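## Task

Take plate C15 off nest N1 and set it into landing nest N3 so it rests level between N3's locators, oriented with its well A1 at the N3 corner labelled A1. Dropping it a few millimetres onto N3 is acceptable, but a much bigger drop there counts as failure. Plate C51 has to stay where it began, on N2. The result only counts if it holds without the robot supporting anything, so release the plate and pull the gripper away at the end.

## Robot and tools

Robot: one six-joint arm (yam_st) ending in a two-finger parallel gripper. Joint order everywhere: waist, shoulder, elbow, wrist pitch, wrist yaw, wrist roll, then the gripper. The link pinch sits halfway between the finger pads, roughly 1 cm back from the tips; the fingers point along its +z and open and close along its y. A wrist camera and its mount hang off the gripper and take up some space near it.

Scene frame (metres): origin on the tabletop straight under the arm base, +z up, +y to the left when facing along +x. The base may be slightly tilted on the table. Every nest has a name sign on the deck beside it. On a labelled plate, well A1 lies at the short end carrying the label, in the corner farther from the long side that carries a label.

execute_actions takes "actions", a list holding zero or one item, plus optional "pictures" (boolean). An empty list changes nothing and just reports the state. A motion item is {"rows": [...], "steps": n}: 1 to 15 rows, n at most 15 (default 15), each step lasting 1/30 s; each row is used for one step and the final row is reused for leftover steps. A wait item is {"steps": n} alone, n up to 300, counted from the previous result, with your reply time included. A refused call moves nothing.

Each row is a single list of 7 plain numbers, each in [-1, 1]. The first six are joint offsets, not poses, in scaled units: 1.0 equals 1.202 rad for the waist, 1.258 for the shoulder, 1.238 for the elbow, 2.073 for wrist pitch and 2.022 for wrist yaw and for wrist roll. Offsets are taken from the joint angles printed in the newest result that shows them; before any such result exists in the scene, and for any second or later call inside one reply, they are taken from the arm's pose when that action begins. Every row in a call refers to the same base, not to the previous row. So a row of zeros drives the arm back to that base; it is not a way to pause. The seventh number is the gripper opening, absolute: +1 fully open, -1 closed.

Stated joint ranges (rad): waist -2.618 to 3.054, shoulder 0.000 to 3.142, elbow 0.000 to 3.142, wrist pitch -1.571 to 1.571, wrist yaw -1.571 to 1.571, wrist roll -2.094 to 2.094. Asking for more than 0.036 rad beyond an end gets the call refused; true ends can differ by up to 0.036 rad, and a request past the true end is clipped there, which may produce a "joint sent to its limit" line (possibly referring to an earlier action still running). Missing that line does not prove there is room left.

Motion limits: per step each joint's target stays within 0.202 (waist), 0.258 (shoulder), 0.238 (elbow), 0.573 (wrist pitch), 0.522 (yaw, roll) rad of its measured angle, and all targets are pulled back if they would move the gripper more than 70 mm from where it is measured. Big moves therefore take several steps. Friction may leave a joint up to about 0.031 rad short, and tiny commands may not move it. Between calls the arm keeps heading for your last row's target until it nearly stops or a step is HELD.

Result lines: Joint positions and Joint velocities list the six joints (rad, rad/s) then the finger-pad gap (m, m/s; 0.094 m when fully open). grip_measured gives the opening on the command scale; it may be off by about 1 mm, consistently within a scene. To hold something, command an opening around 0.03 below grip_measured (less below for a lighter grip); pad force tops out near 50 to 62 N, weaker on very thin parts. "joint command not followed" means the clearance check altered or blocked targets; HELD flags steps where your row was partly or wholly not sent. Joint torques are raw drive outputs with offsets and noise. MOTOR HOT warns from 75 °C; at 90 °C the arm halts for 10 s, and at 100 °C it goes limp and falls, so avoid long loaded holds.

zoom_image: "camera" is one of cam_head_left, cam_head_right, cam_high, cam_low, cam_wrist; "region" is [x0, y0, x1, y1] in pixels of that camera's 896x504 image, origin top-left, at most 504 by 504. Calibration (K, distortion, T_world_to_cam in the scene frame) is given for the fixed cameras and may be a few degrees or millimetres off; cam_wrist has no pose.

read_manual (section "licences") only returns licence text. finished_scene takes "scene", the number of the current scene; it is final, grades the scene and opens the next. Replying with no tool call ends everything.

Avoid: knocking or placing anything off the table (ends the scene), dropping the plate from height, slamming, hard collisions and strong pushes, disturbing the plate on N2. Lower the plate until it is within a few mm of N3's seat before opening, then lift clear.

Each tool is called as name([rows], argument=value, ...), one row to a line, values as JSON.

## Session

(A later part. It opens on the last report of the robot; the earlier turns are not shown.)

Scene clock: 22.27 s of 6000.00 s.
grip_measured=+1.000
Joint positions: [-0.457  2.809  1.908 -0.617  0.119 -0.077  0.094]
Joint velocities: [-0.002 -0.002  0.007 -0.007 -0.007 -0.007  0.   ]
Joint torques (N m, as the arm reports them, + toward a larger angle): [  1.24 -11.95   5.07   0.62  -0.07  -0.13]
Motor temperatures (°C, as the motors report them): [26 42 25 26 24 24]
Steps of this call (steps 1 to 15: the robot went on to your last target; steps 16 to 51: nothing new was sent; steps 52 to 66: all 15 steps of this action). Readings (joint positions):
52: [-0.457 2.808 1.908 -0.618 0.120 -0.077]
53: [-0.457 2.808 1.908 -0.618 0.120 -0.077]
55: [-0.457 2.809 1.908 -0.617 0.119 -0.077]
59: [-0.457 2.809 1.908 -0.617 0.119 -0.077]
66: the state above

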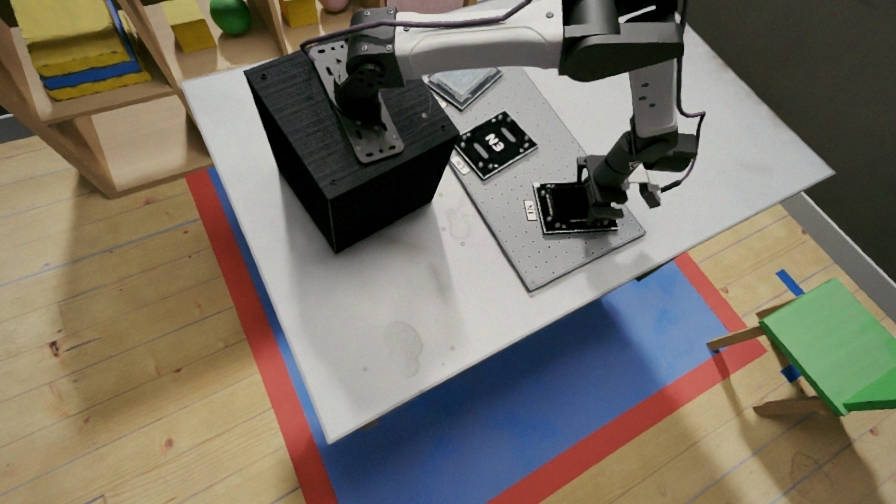

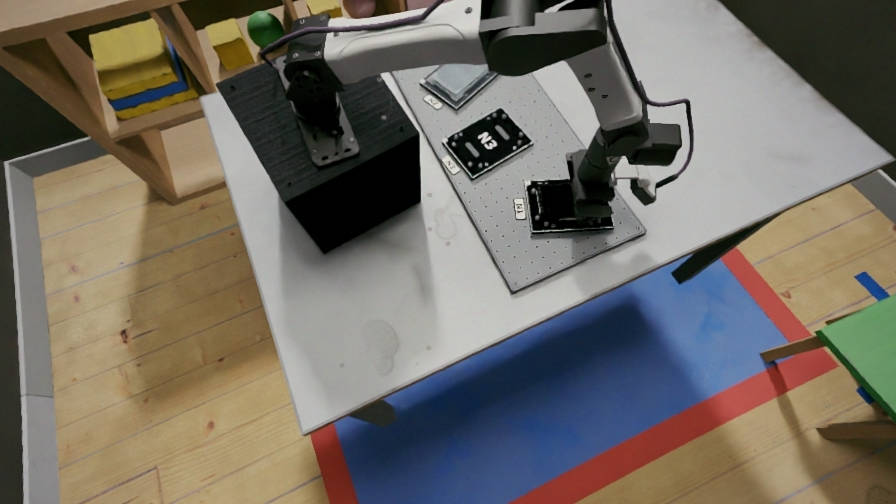

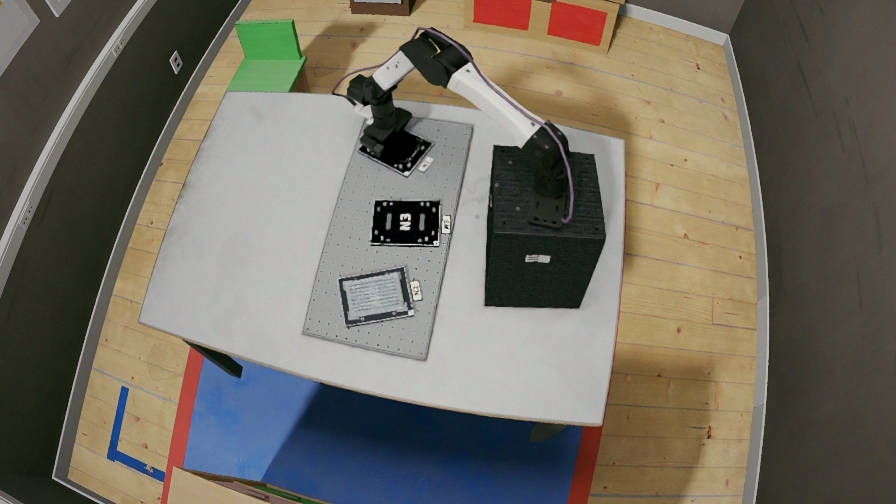

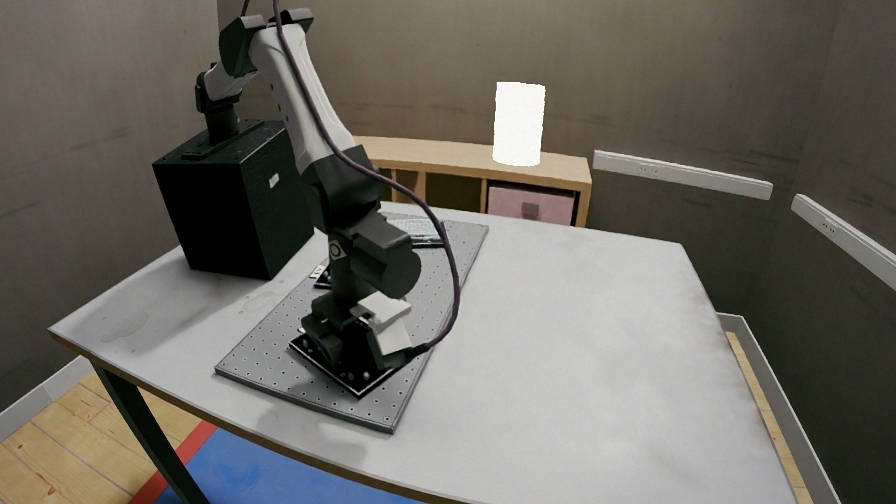

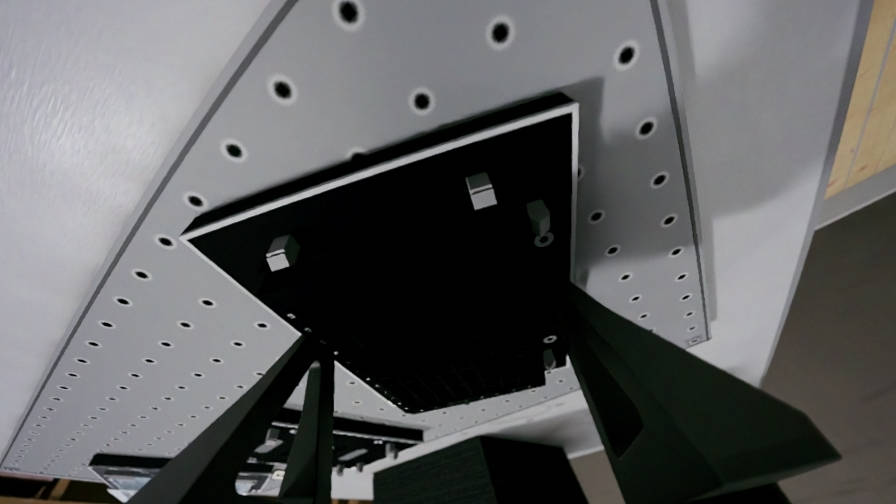

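execute_actions([
  {"rows":[[0,-0.03,0,0,0,0,1],[0,-0.05,0,0,0,0,1],[0,-0.07,-0.02,0.005,0,0,1],[0,-0.075,-0.05,0.015,0,0,1],[0,-0.075,-0.08,0.025,0,0,1],[0,-0.075,-0.11,0.034,0,0,1]]},
])

Scene clock: 26.70 s of 6000.00 s.
grip_measured=+1.000
Joint positions: [-0.457  2.727  1.783 -0.565  0.119 -0.077  0.094]
Joint velocities: [-0.012 -0.002 -0.017  0.037 -0.051  0.007  0.   ]
Joint torques (N m, as the arm reports them, + toward a larger angle): [  1.28 -15.23   3.91   0.53  -0.08  -0.1 ]
Motor temperatures (°C, as the motors report them): [26 43 25 26 24 24]
Steps of this call (steps 1 to 15: the robot went on to your last target; steps 16 to 90: nothing new was sent; then 0.93 s passed at rest; steps 91 to 105: all 15 steps of this action). Readings (joint positions):
91: [-0.457 2.807 1.908 -0.617 0.119 -0.077]
92: [-0.457 2.804 1.908 -0.618 0.119 -0.077]
94: [-0.457 2.783 1.888 -0.611 0.119 -0.077]
98: [-0.457 2.727 1.807 -0.577 0.119 -0.077]
105: the state above

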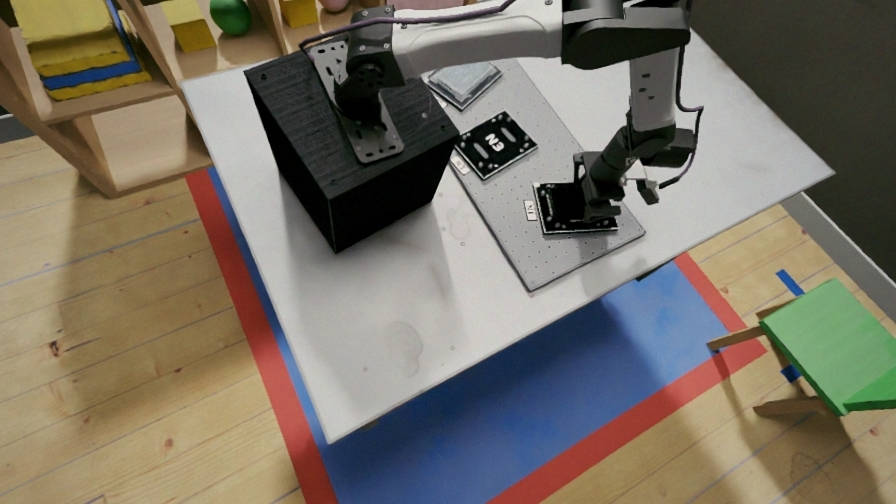

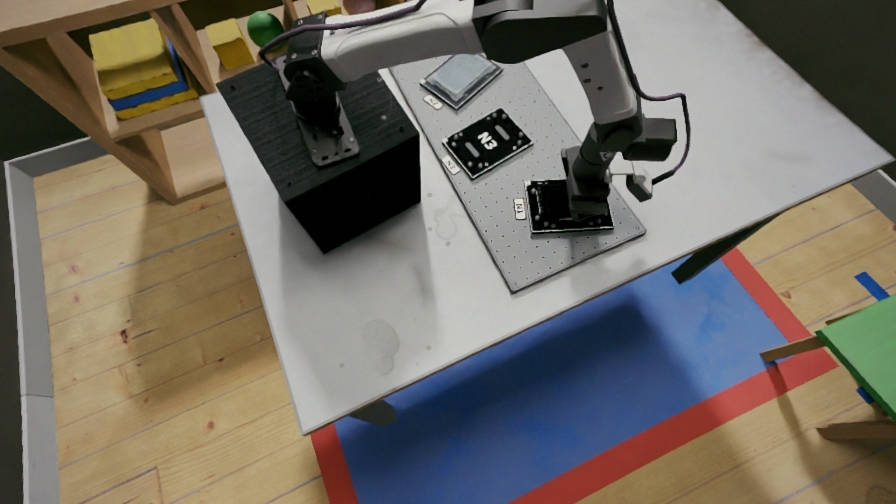

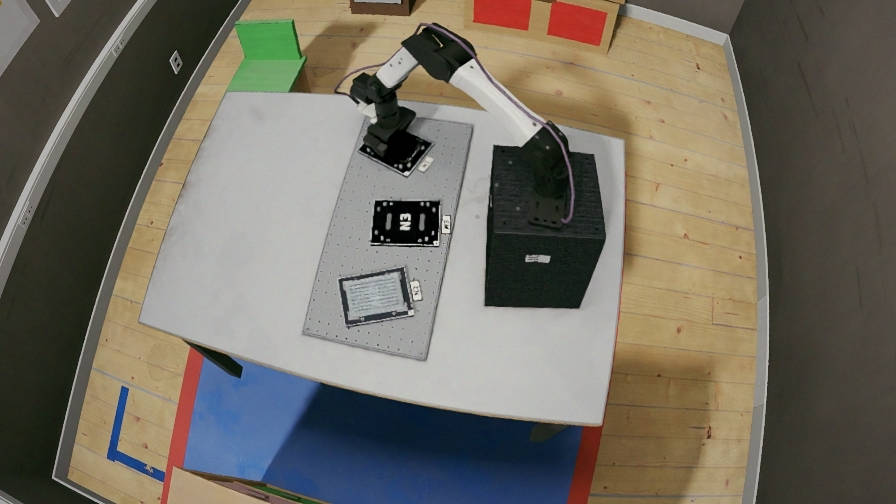

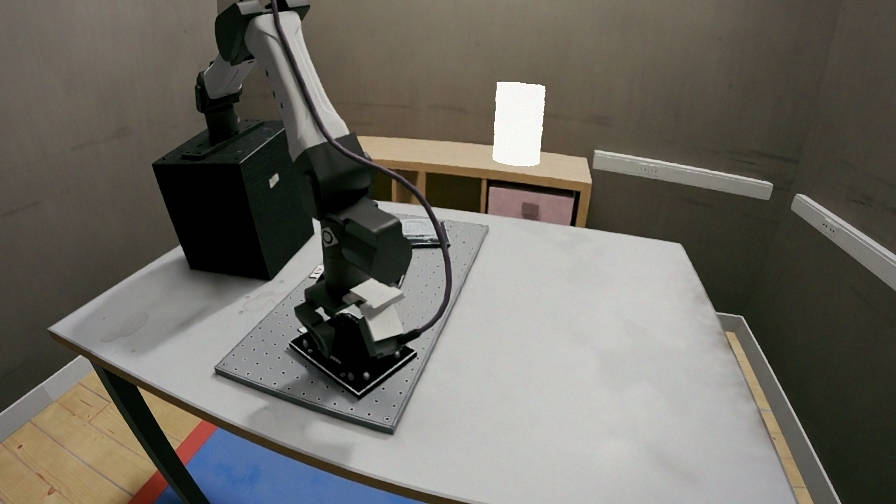

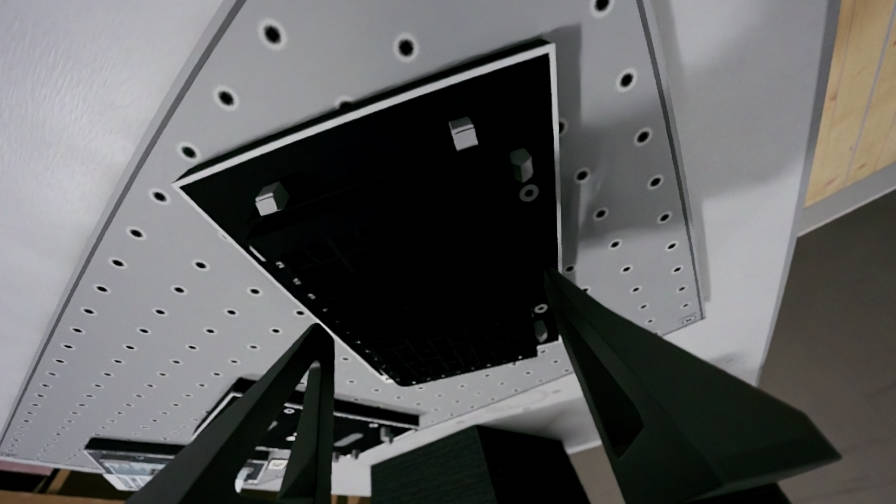

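execute_actions([
  {"rows":[[0.005,0,0,0,0,0,1],[0.011,0,0,0,0,0,1],[0.011,0.01,0,0.005,0,0,1],[0.011,0.02,0,0.01,0,0,1],[0.011,0.03,0,0.016,0,0,1],[0.011,0.038,0,0.018,0,0,1]]},
])

Scene clock: 29.33 s of 6000.00 s.
grip_measured=+1.000
Joint positions: [-0.451  2.758  1.783 -0.536  0.12  -0.077  0.094]
Joint velocities: [-0.007 -0.012 -0.002 -0.066  0.007 -0.037  0.   ]
Joint torques (N m, as the arm reports them, + toward a larger angle): [  1.8  -13.19   4.75   0.47  -0.04  -0.09]
Motor temperatures (°C, as the motors report them): [26 45 25 26 24 24]
Steps of this call (steps 1 to 15: the robot went on to your last target; steps 16 to 64: nothing new was sent; steps 65 to 79: all 15 steps of this action). Readings (joint positions):
65: [-0.457 2.727 1.783 -0.557 0.119 -0.077]
66: [-0.457 2.727 1.783 -0.557 0.119 -0.077]
68: [-0.455 2.727 1.783 -0.557 0.119 -0.077]
72: [-0.451 2.742 1.783 -0.542 0.119 -0.077]
79: the state above

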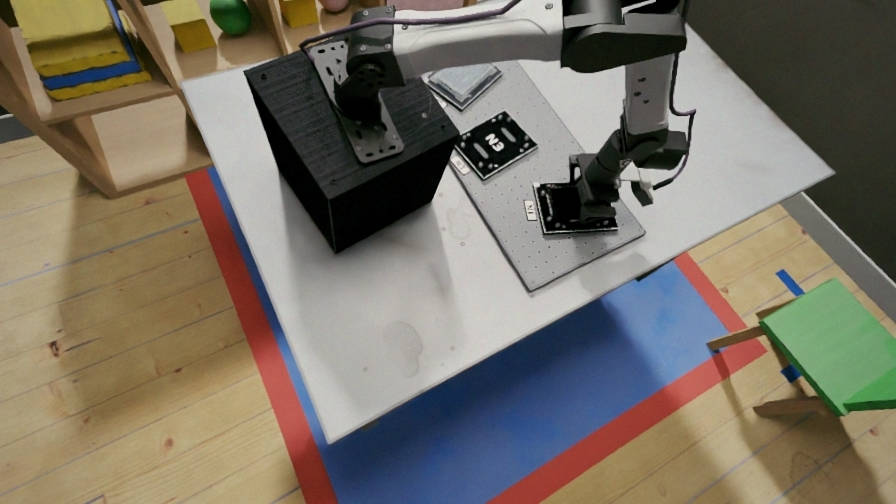

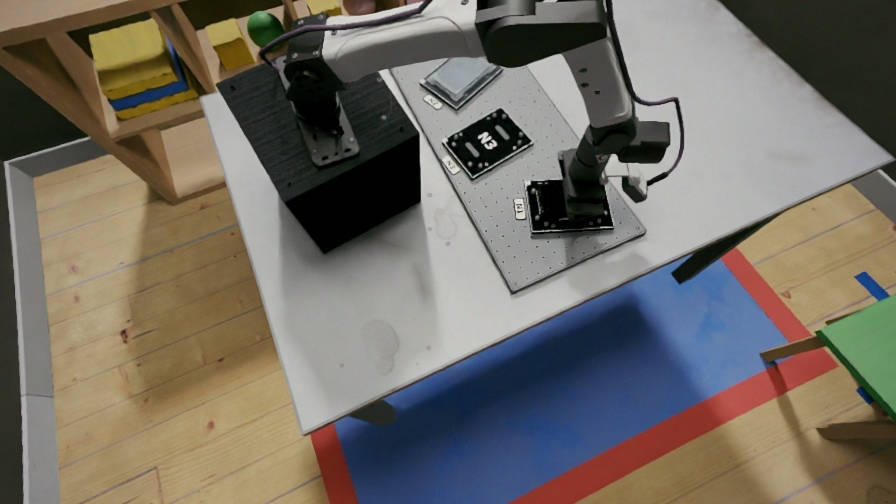

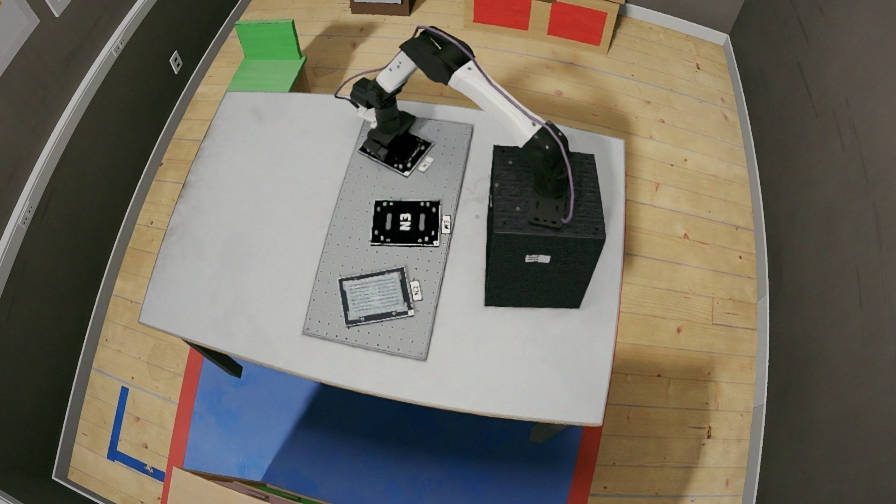

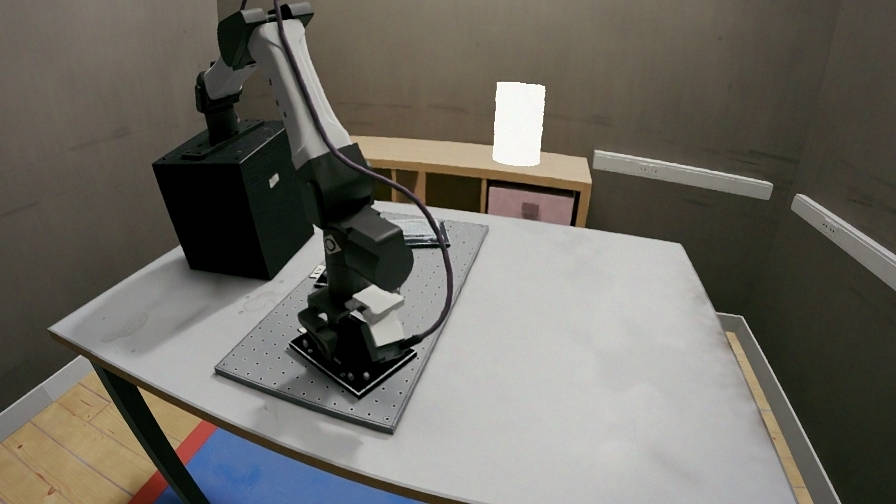

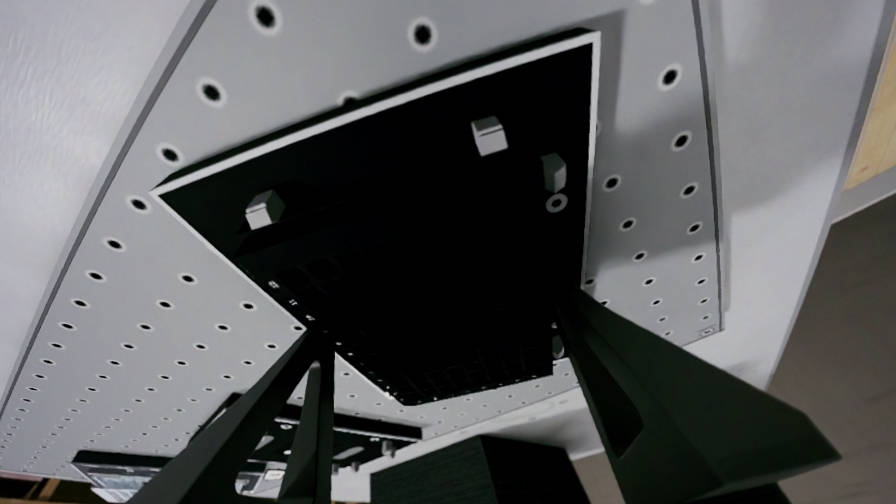

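execute_actions([
  {"rows":[[-0.005,0,0,0,0,0,1],[-0.01,0,0,0,0,0,1],[-0.012,0.008,0,0.004,0,0,1],[-0.012,0.016,0,0.008,0,0,1],[-0.012,0.022,0,0.01,0,0,1]]},
])

Scene clock: 31.63 s of 6000.00 s.
grip_measured=+1.000
Joint positions: [-0.456  2.758  1.783 -0.534  0.115 -0.077  0.094]
Joint velocities: [ 0.012 -0.022 -0.012 -0.037  0.037 -0.007  0.   ]
Joint torques (N m, as the arm reports them, + toward a larger angle): [  0.51 -12.17   4.77   0.61  -0.01  -0.1 ]
Motor temperatures (°C, as the motors report them): [26 45 25 26 24 24]
Steps of this call (steps 1 to 15: the robot went on to your last target; steps 16 to 54: nothing new was sent; steps 55 to 69: all 15 steps of this action). Readings (joint positions):
55: [-0.451 2.758 1.783 -0.536 0.120 -0.077]
56: [-0.451 2.758 1.783 -0.536 0.120 -0.077]
58: [-0.453 2.758 1.783 -0.535 0.118 -0.077]
62: [-0.456 2.758 1.783 -0.534 0.115 -0.077]
69: the state above

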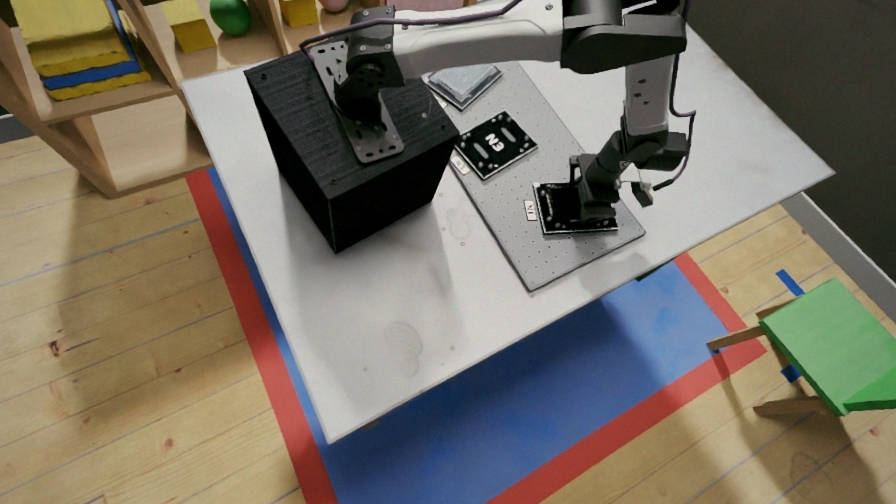

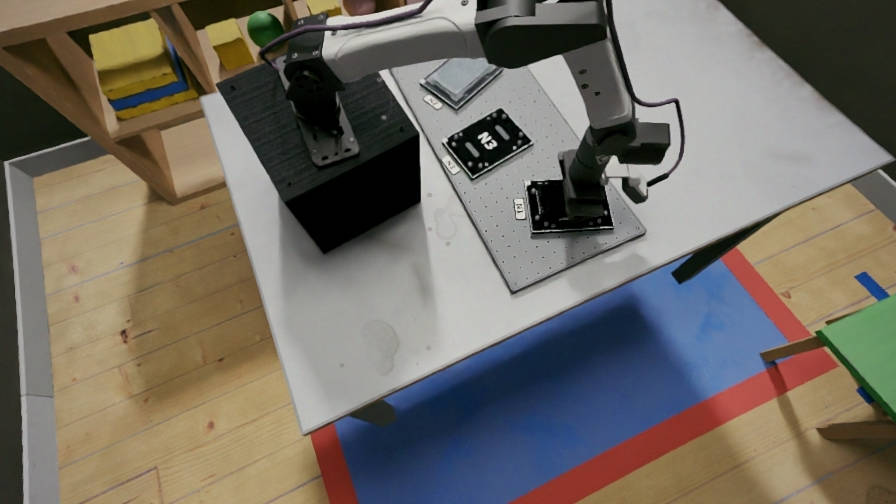

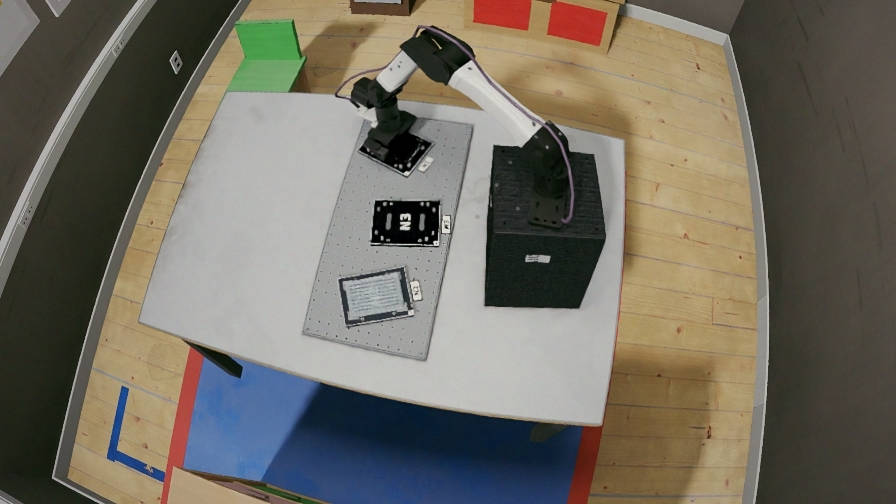

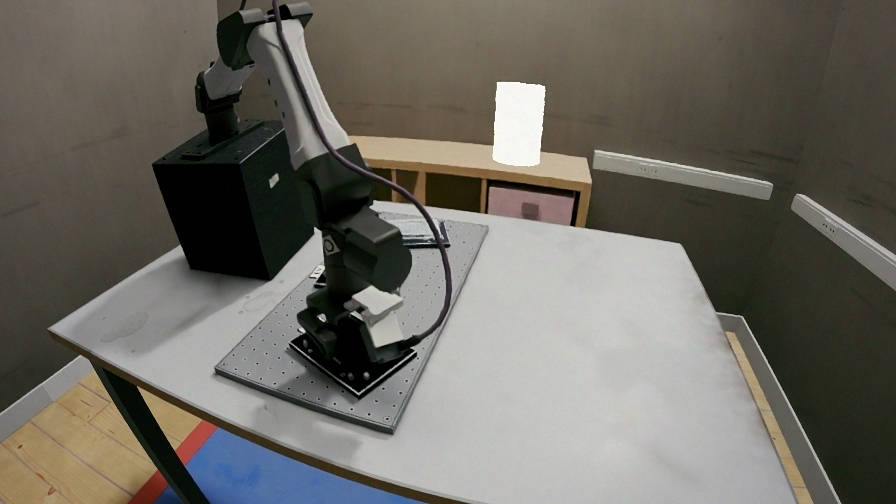

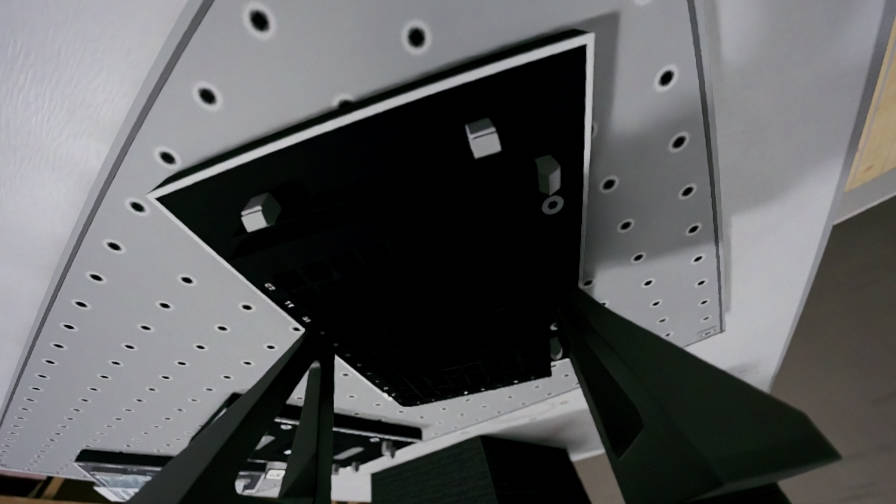

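zoom_image(camera="cam_low", region=[290, 300, 430, 400])

zoom_image(camera="cam_wrist", region=[240, 220, 640, 420])

zoom_image(camera="cam_head_left", region=[520, 150, 650, 250])

Region (290, 300, 430, 400) of cam_low's 896x504 image, scaled by 3.600, with more detail than that image has; it fills the top 360 rows of this view, and the rest is white.

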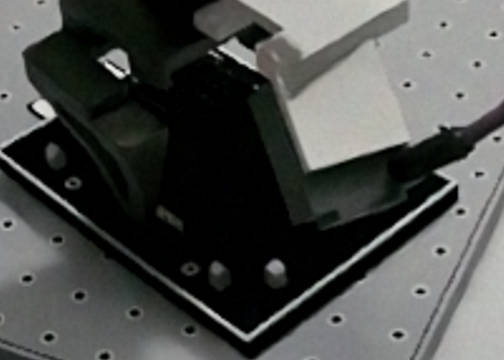

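Region (240, 220, 640, 420) of cam_wrist's 896x504 image, scaled by 1.260, with more detail than that image has.

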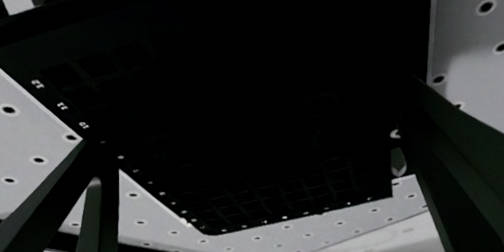

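Region (520, 150, 650, 250) of cam_head_left's 896x504 image, scaled by 3.877, with more detail than that image has; it fills the top 388 rows of this view, and the rest is white.

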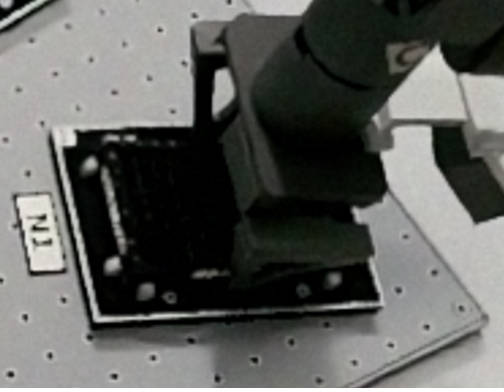

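execute_actions([
  {"rows":[[0,-0.012,0,0,0,0,0.95],[0,-0.012,0,0,0,0,0.9],[0,-0.012,0,0,0,0,0.85],[0,-0.012,0,0,0,0,0.81],[0,-0.012,0,0,0,0,0.78],[0,-0.012,0,0,0,0,0.76],[0,-0.012,0,0,0,0,0.74],[0,-0.012,0,0,0,0,0.725]]},
])

zoom_image(camera="cam_low", region=[290, 300, 430, 400])

Scene clock: 35.17 s of 6000.00 s.
grip_measured=+0.767
Joint positions: [-0.459  2.758  1.783 -0.534  0.121 -0.077  0.083]
Joint velocities: [ 0.012 -0.017 -0.002  0.007 -0.022  0.037 -0.001]
Joint torques (N m, as the arm reports them, + toward a larger angle): [  1.4  -15.44   4.8    0.4   -0.14  -0.1 ]
Motor temperatures (°C, as the motors report them): [26 46 25 26 24 24]
Steps of this call (steps 1 to 15: the robot went on to your last target; steps 16 to 90: nothing new was sent; then 0.03 s passed at rest; steps 91 to 105: all 15 steps of this action). Readings (joint positions):
91: [-0.456 2.758 1.783 -0.534 0.114 -0.077]
92: [-0.456 2.758 1.783 -0.534 0.117 -0.077]
94: [-0.458 2.758 1.783 -0.534 0.122 -0.077]
98: [-0.459 2.758 1.783 -0.534 0.121 -0.077]
105: the state above

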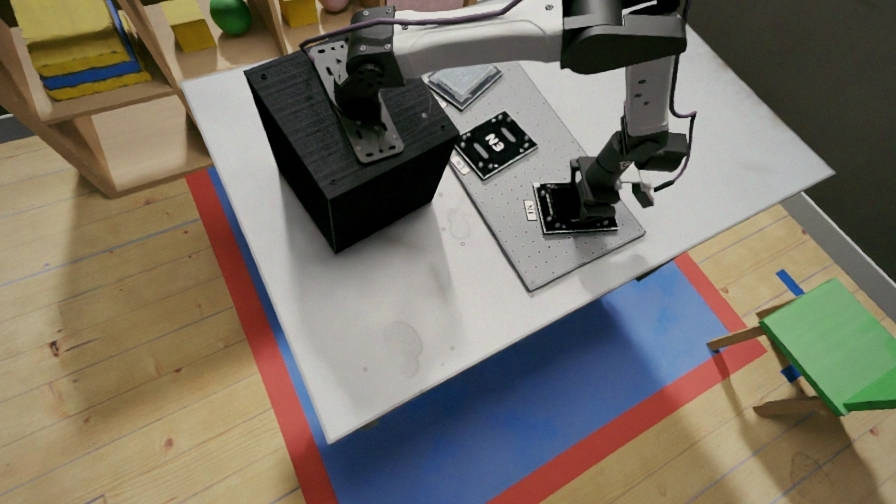

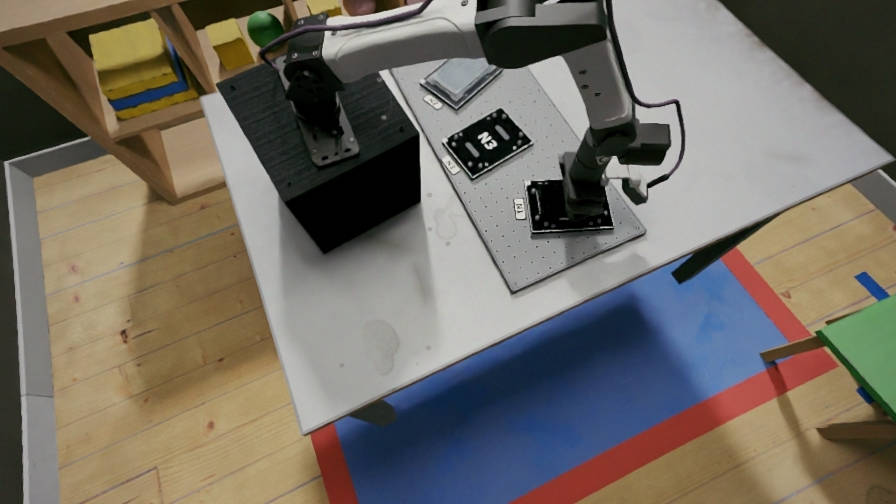

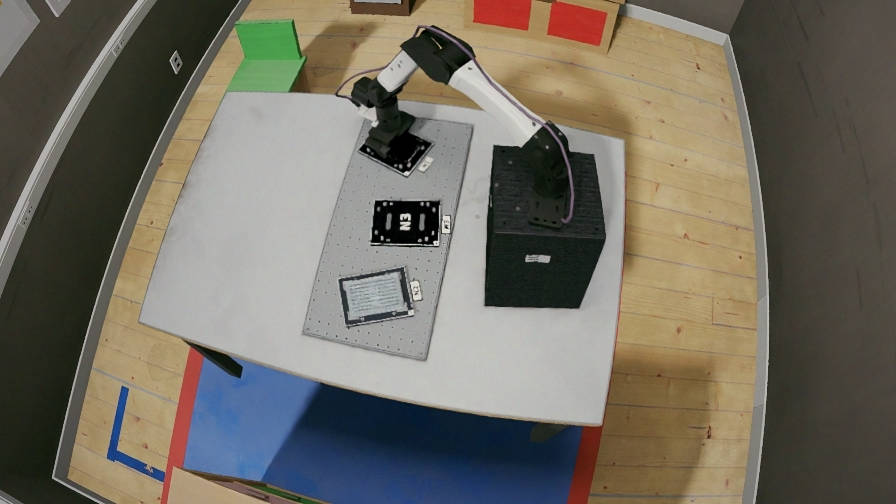

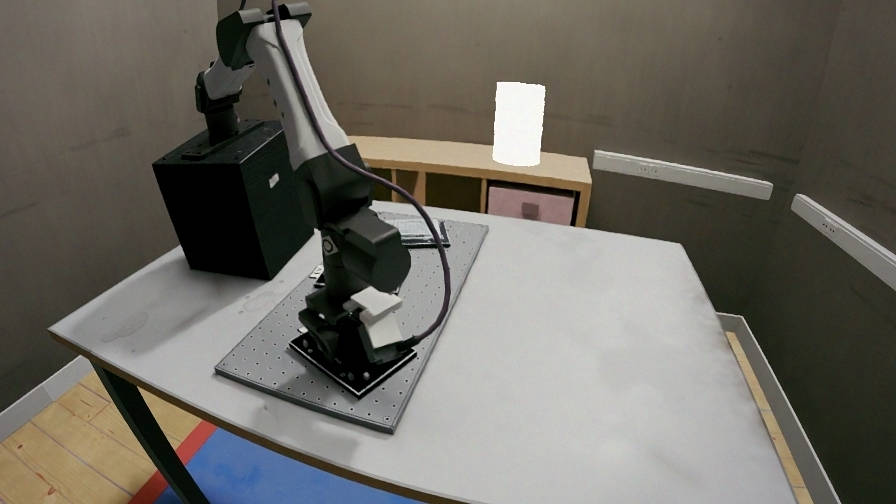

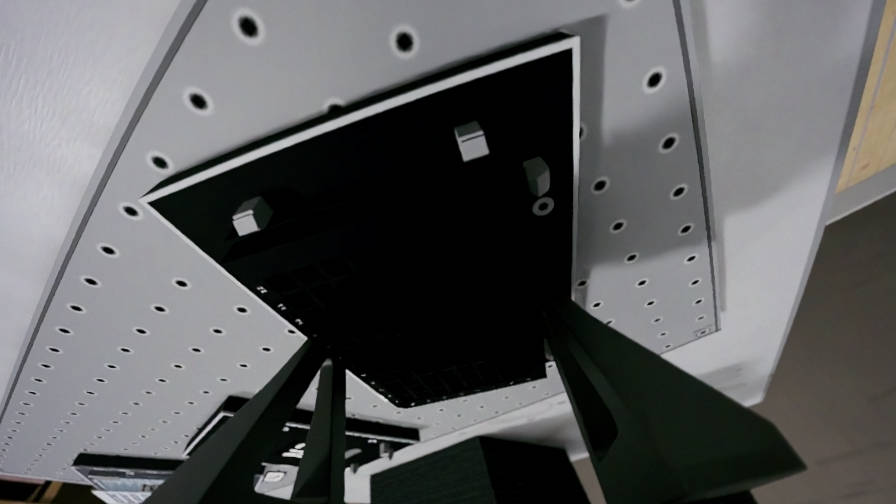

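Region (290, 300, 430, 400) of cam_low's 896x504 image, scaled by 3.600, with more detail than that image has; it fills the top 360 rows of this view, and the rest is white.

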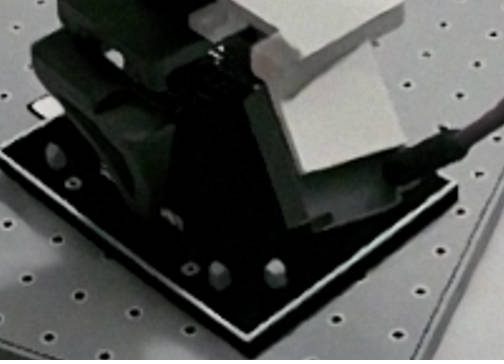

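execute_actions([
  {"rows":[[0,-0.02,0,-0.005,0,0,0.73],[0,-0.04,0,-0.012,0,0,0.73],[0,-0.06,0,-0.022,0,0,0.73],[0,-0.08,0,-0.032,0,0,0.73],[0,-0.1,0,-0.045,0,0,0.73]]},
])

zoom_image(camera="cam_low", region=[270, 270, 450, 400])

Scene clock: 36.67 s of 6000.00 s.
grip_measured=+0.767
Joint positions: [-0.459  2.64   1.783 -0.609  0.122 -0.077  0.083]
Joint velocities: [ 0.007 -0.007  0.002 -0.227 -0.022 -0.022 -0.001]
Joint torques (N m, as the arm reports them, + toward a larger angle): [  1.16 -15.07   5.46   0.56  -0.08  -0.1 ]
Motor temperatures (°C, as the motors report them): [26 47 25 26 24 24]
Steps of this call (steps 1 to 15: the robot went on to your last target; steps 16 to 30: nothing new was sent; steps 31 to 45: all 15 steps of this action). Readings (joint positions):
31: [-0.459 2.758 1.783 -0.534 0.122 -0.077]
32: [-0.459 2.756 1.783 -0.535 0.122 -0.077]
34: [-0.459 2.742 1.783 -0.551 0.122 -0.077]
38: [-0.459 2.676 1.783 -0.597 0.122 -0.077]
45: the state above

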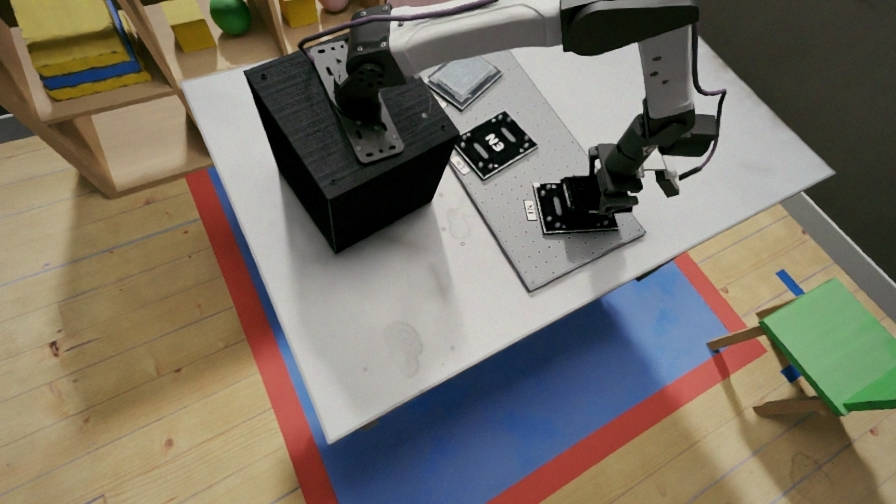

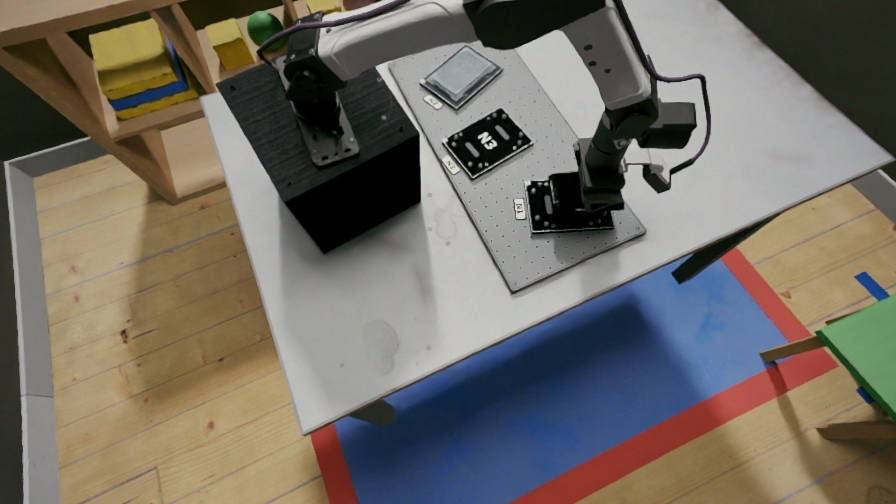

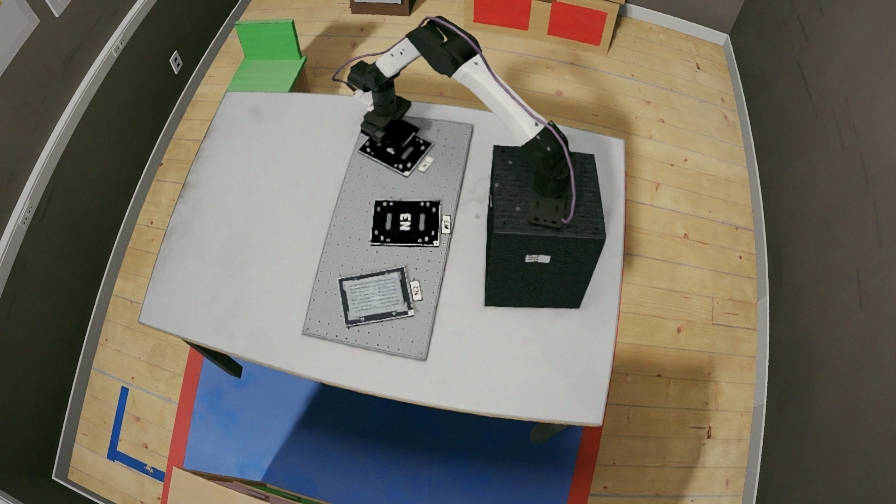

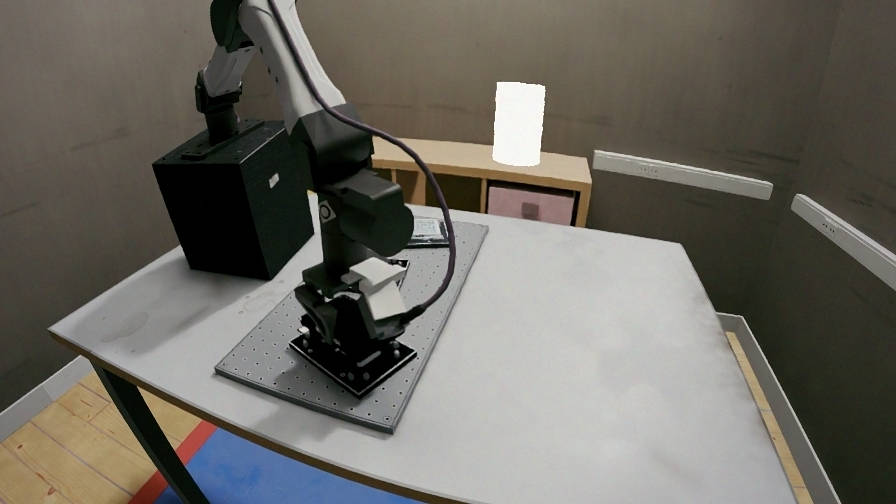

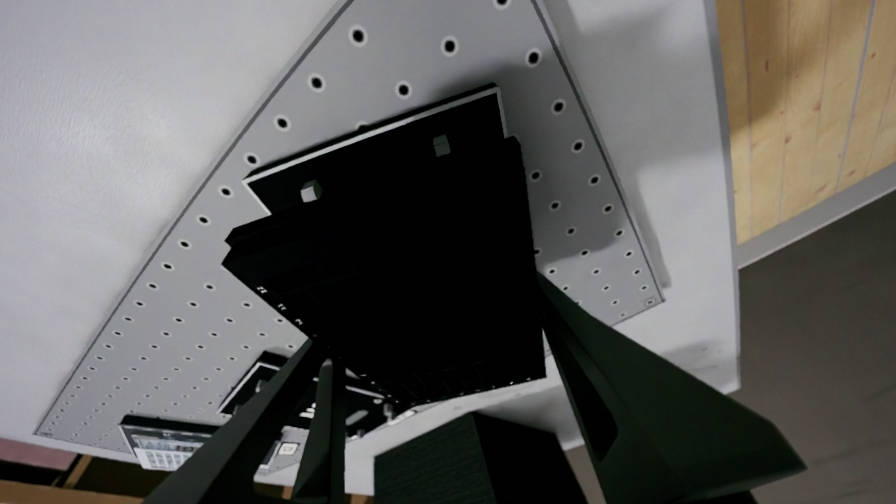

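Region (270, 270, 450, 400) of cam_low's 896x504 image, scaled by 2.800, with more detail than that image has.

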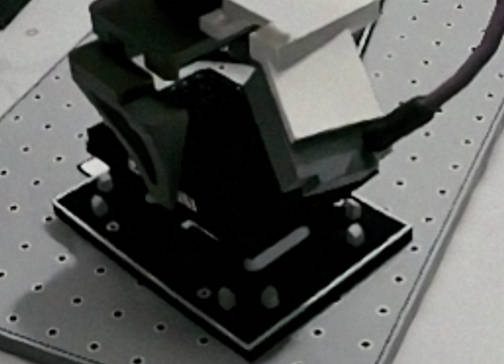

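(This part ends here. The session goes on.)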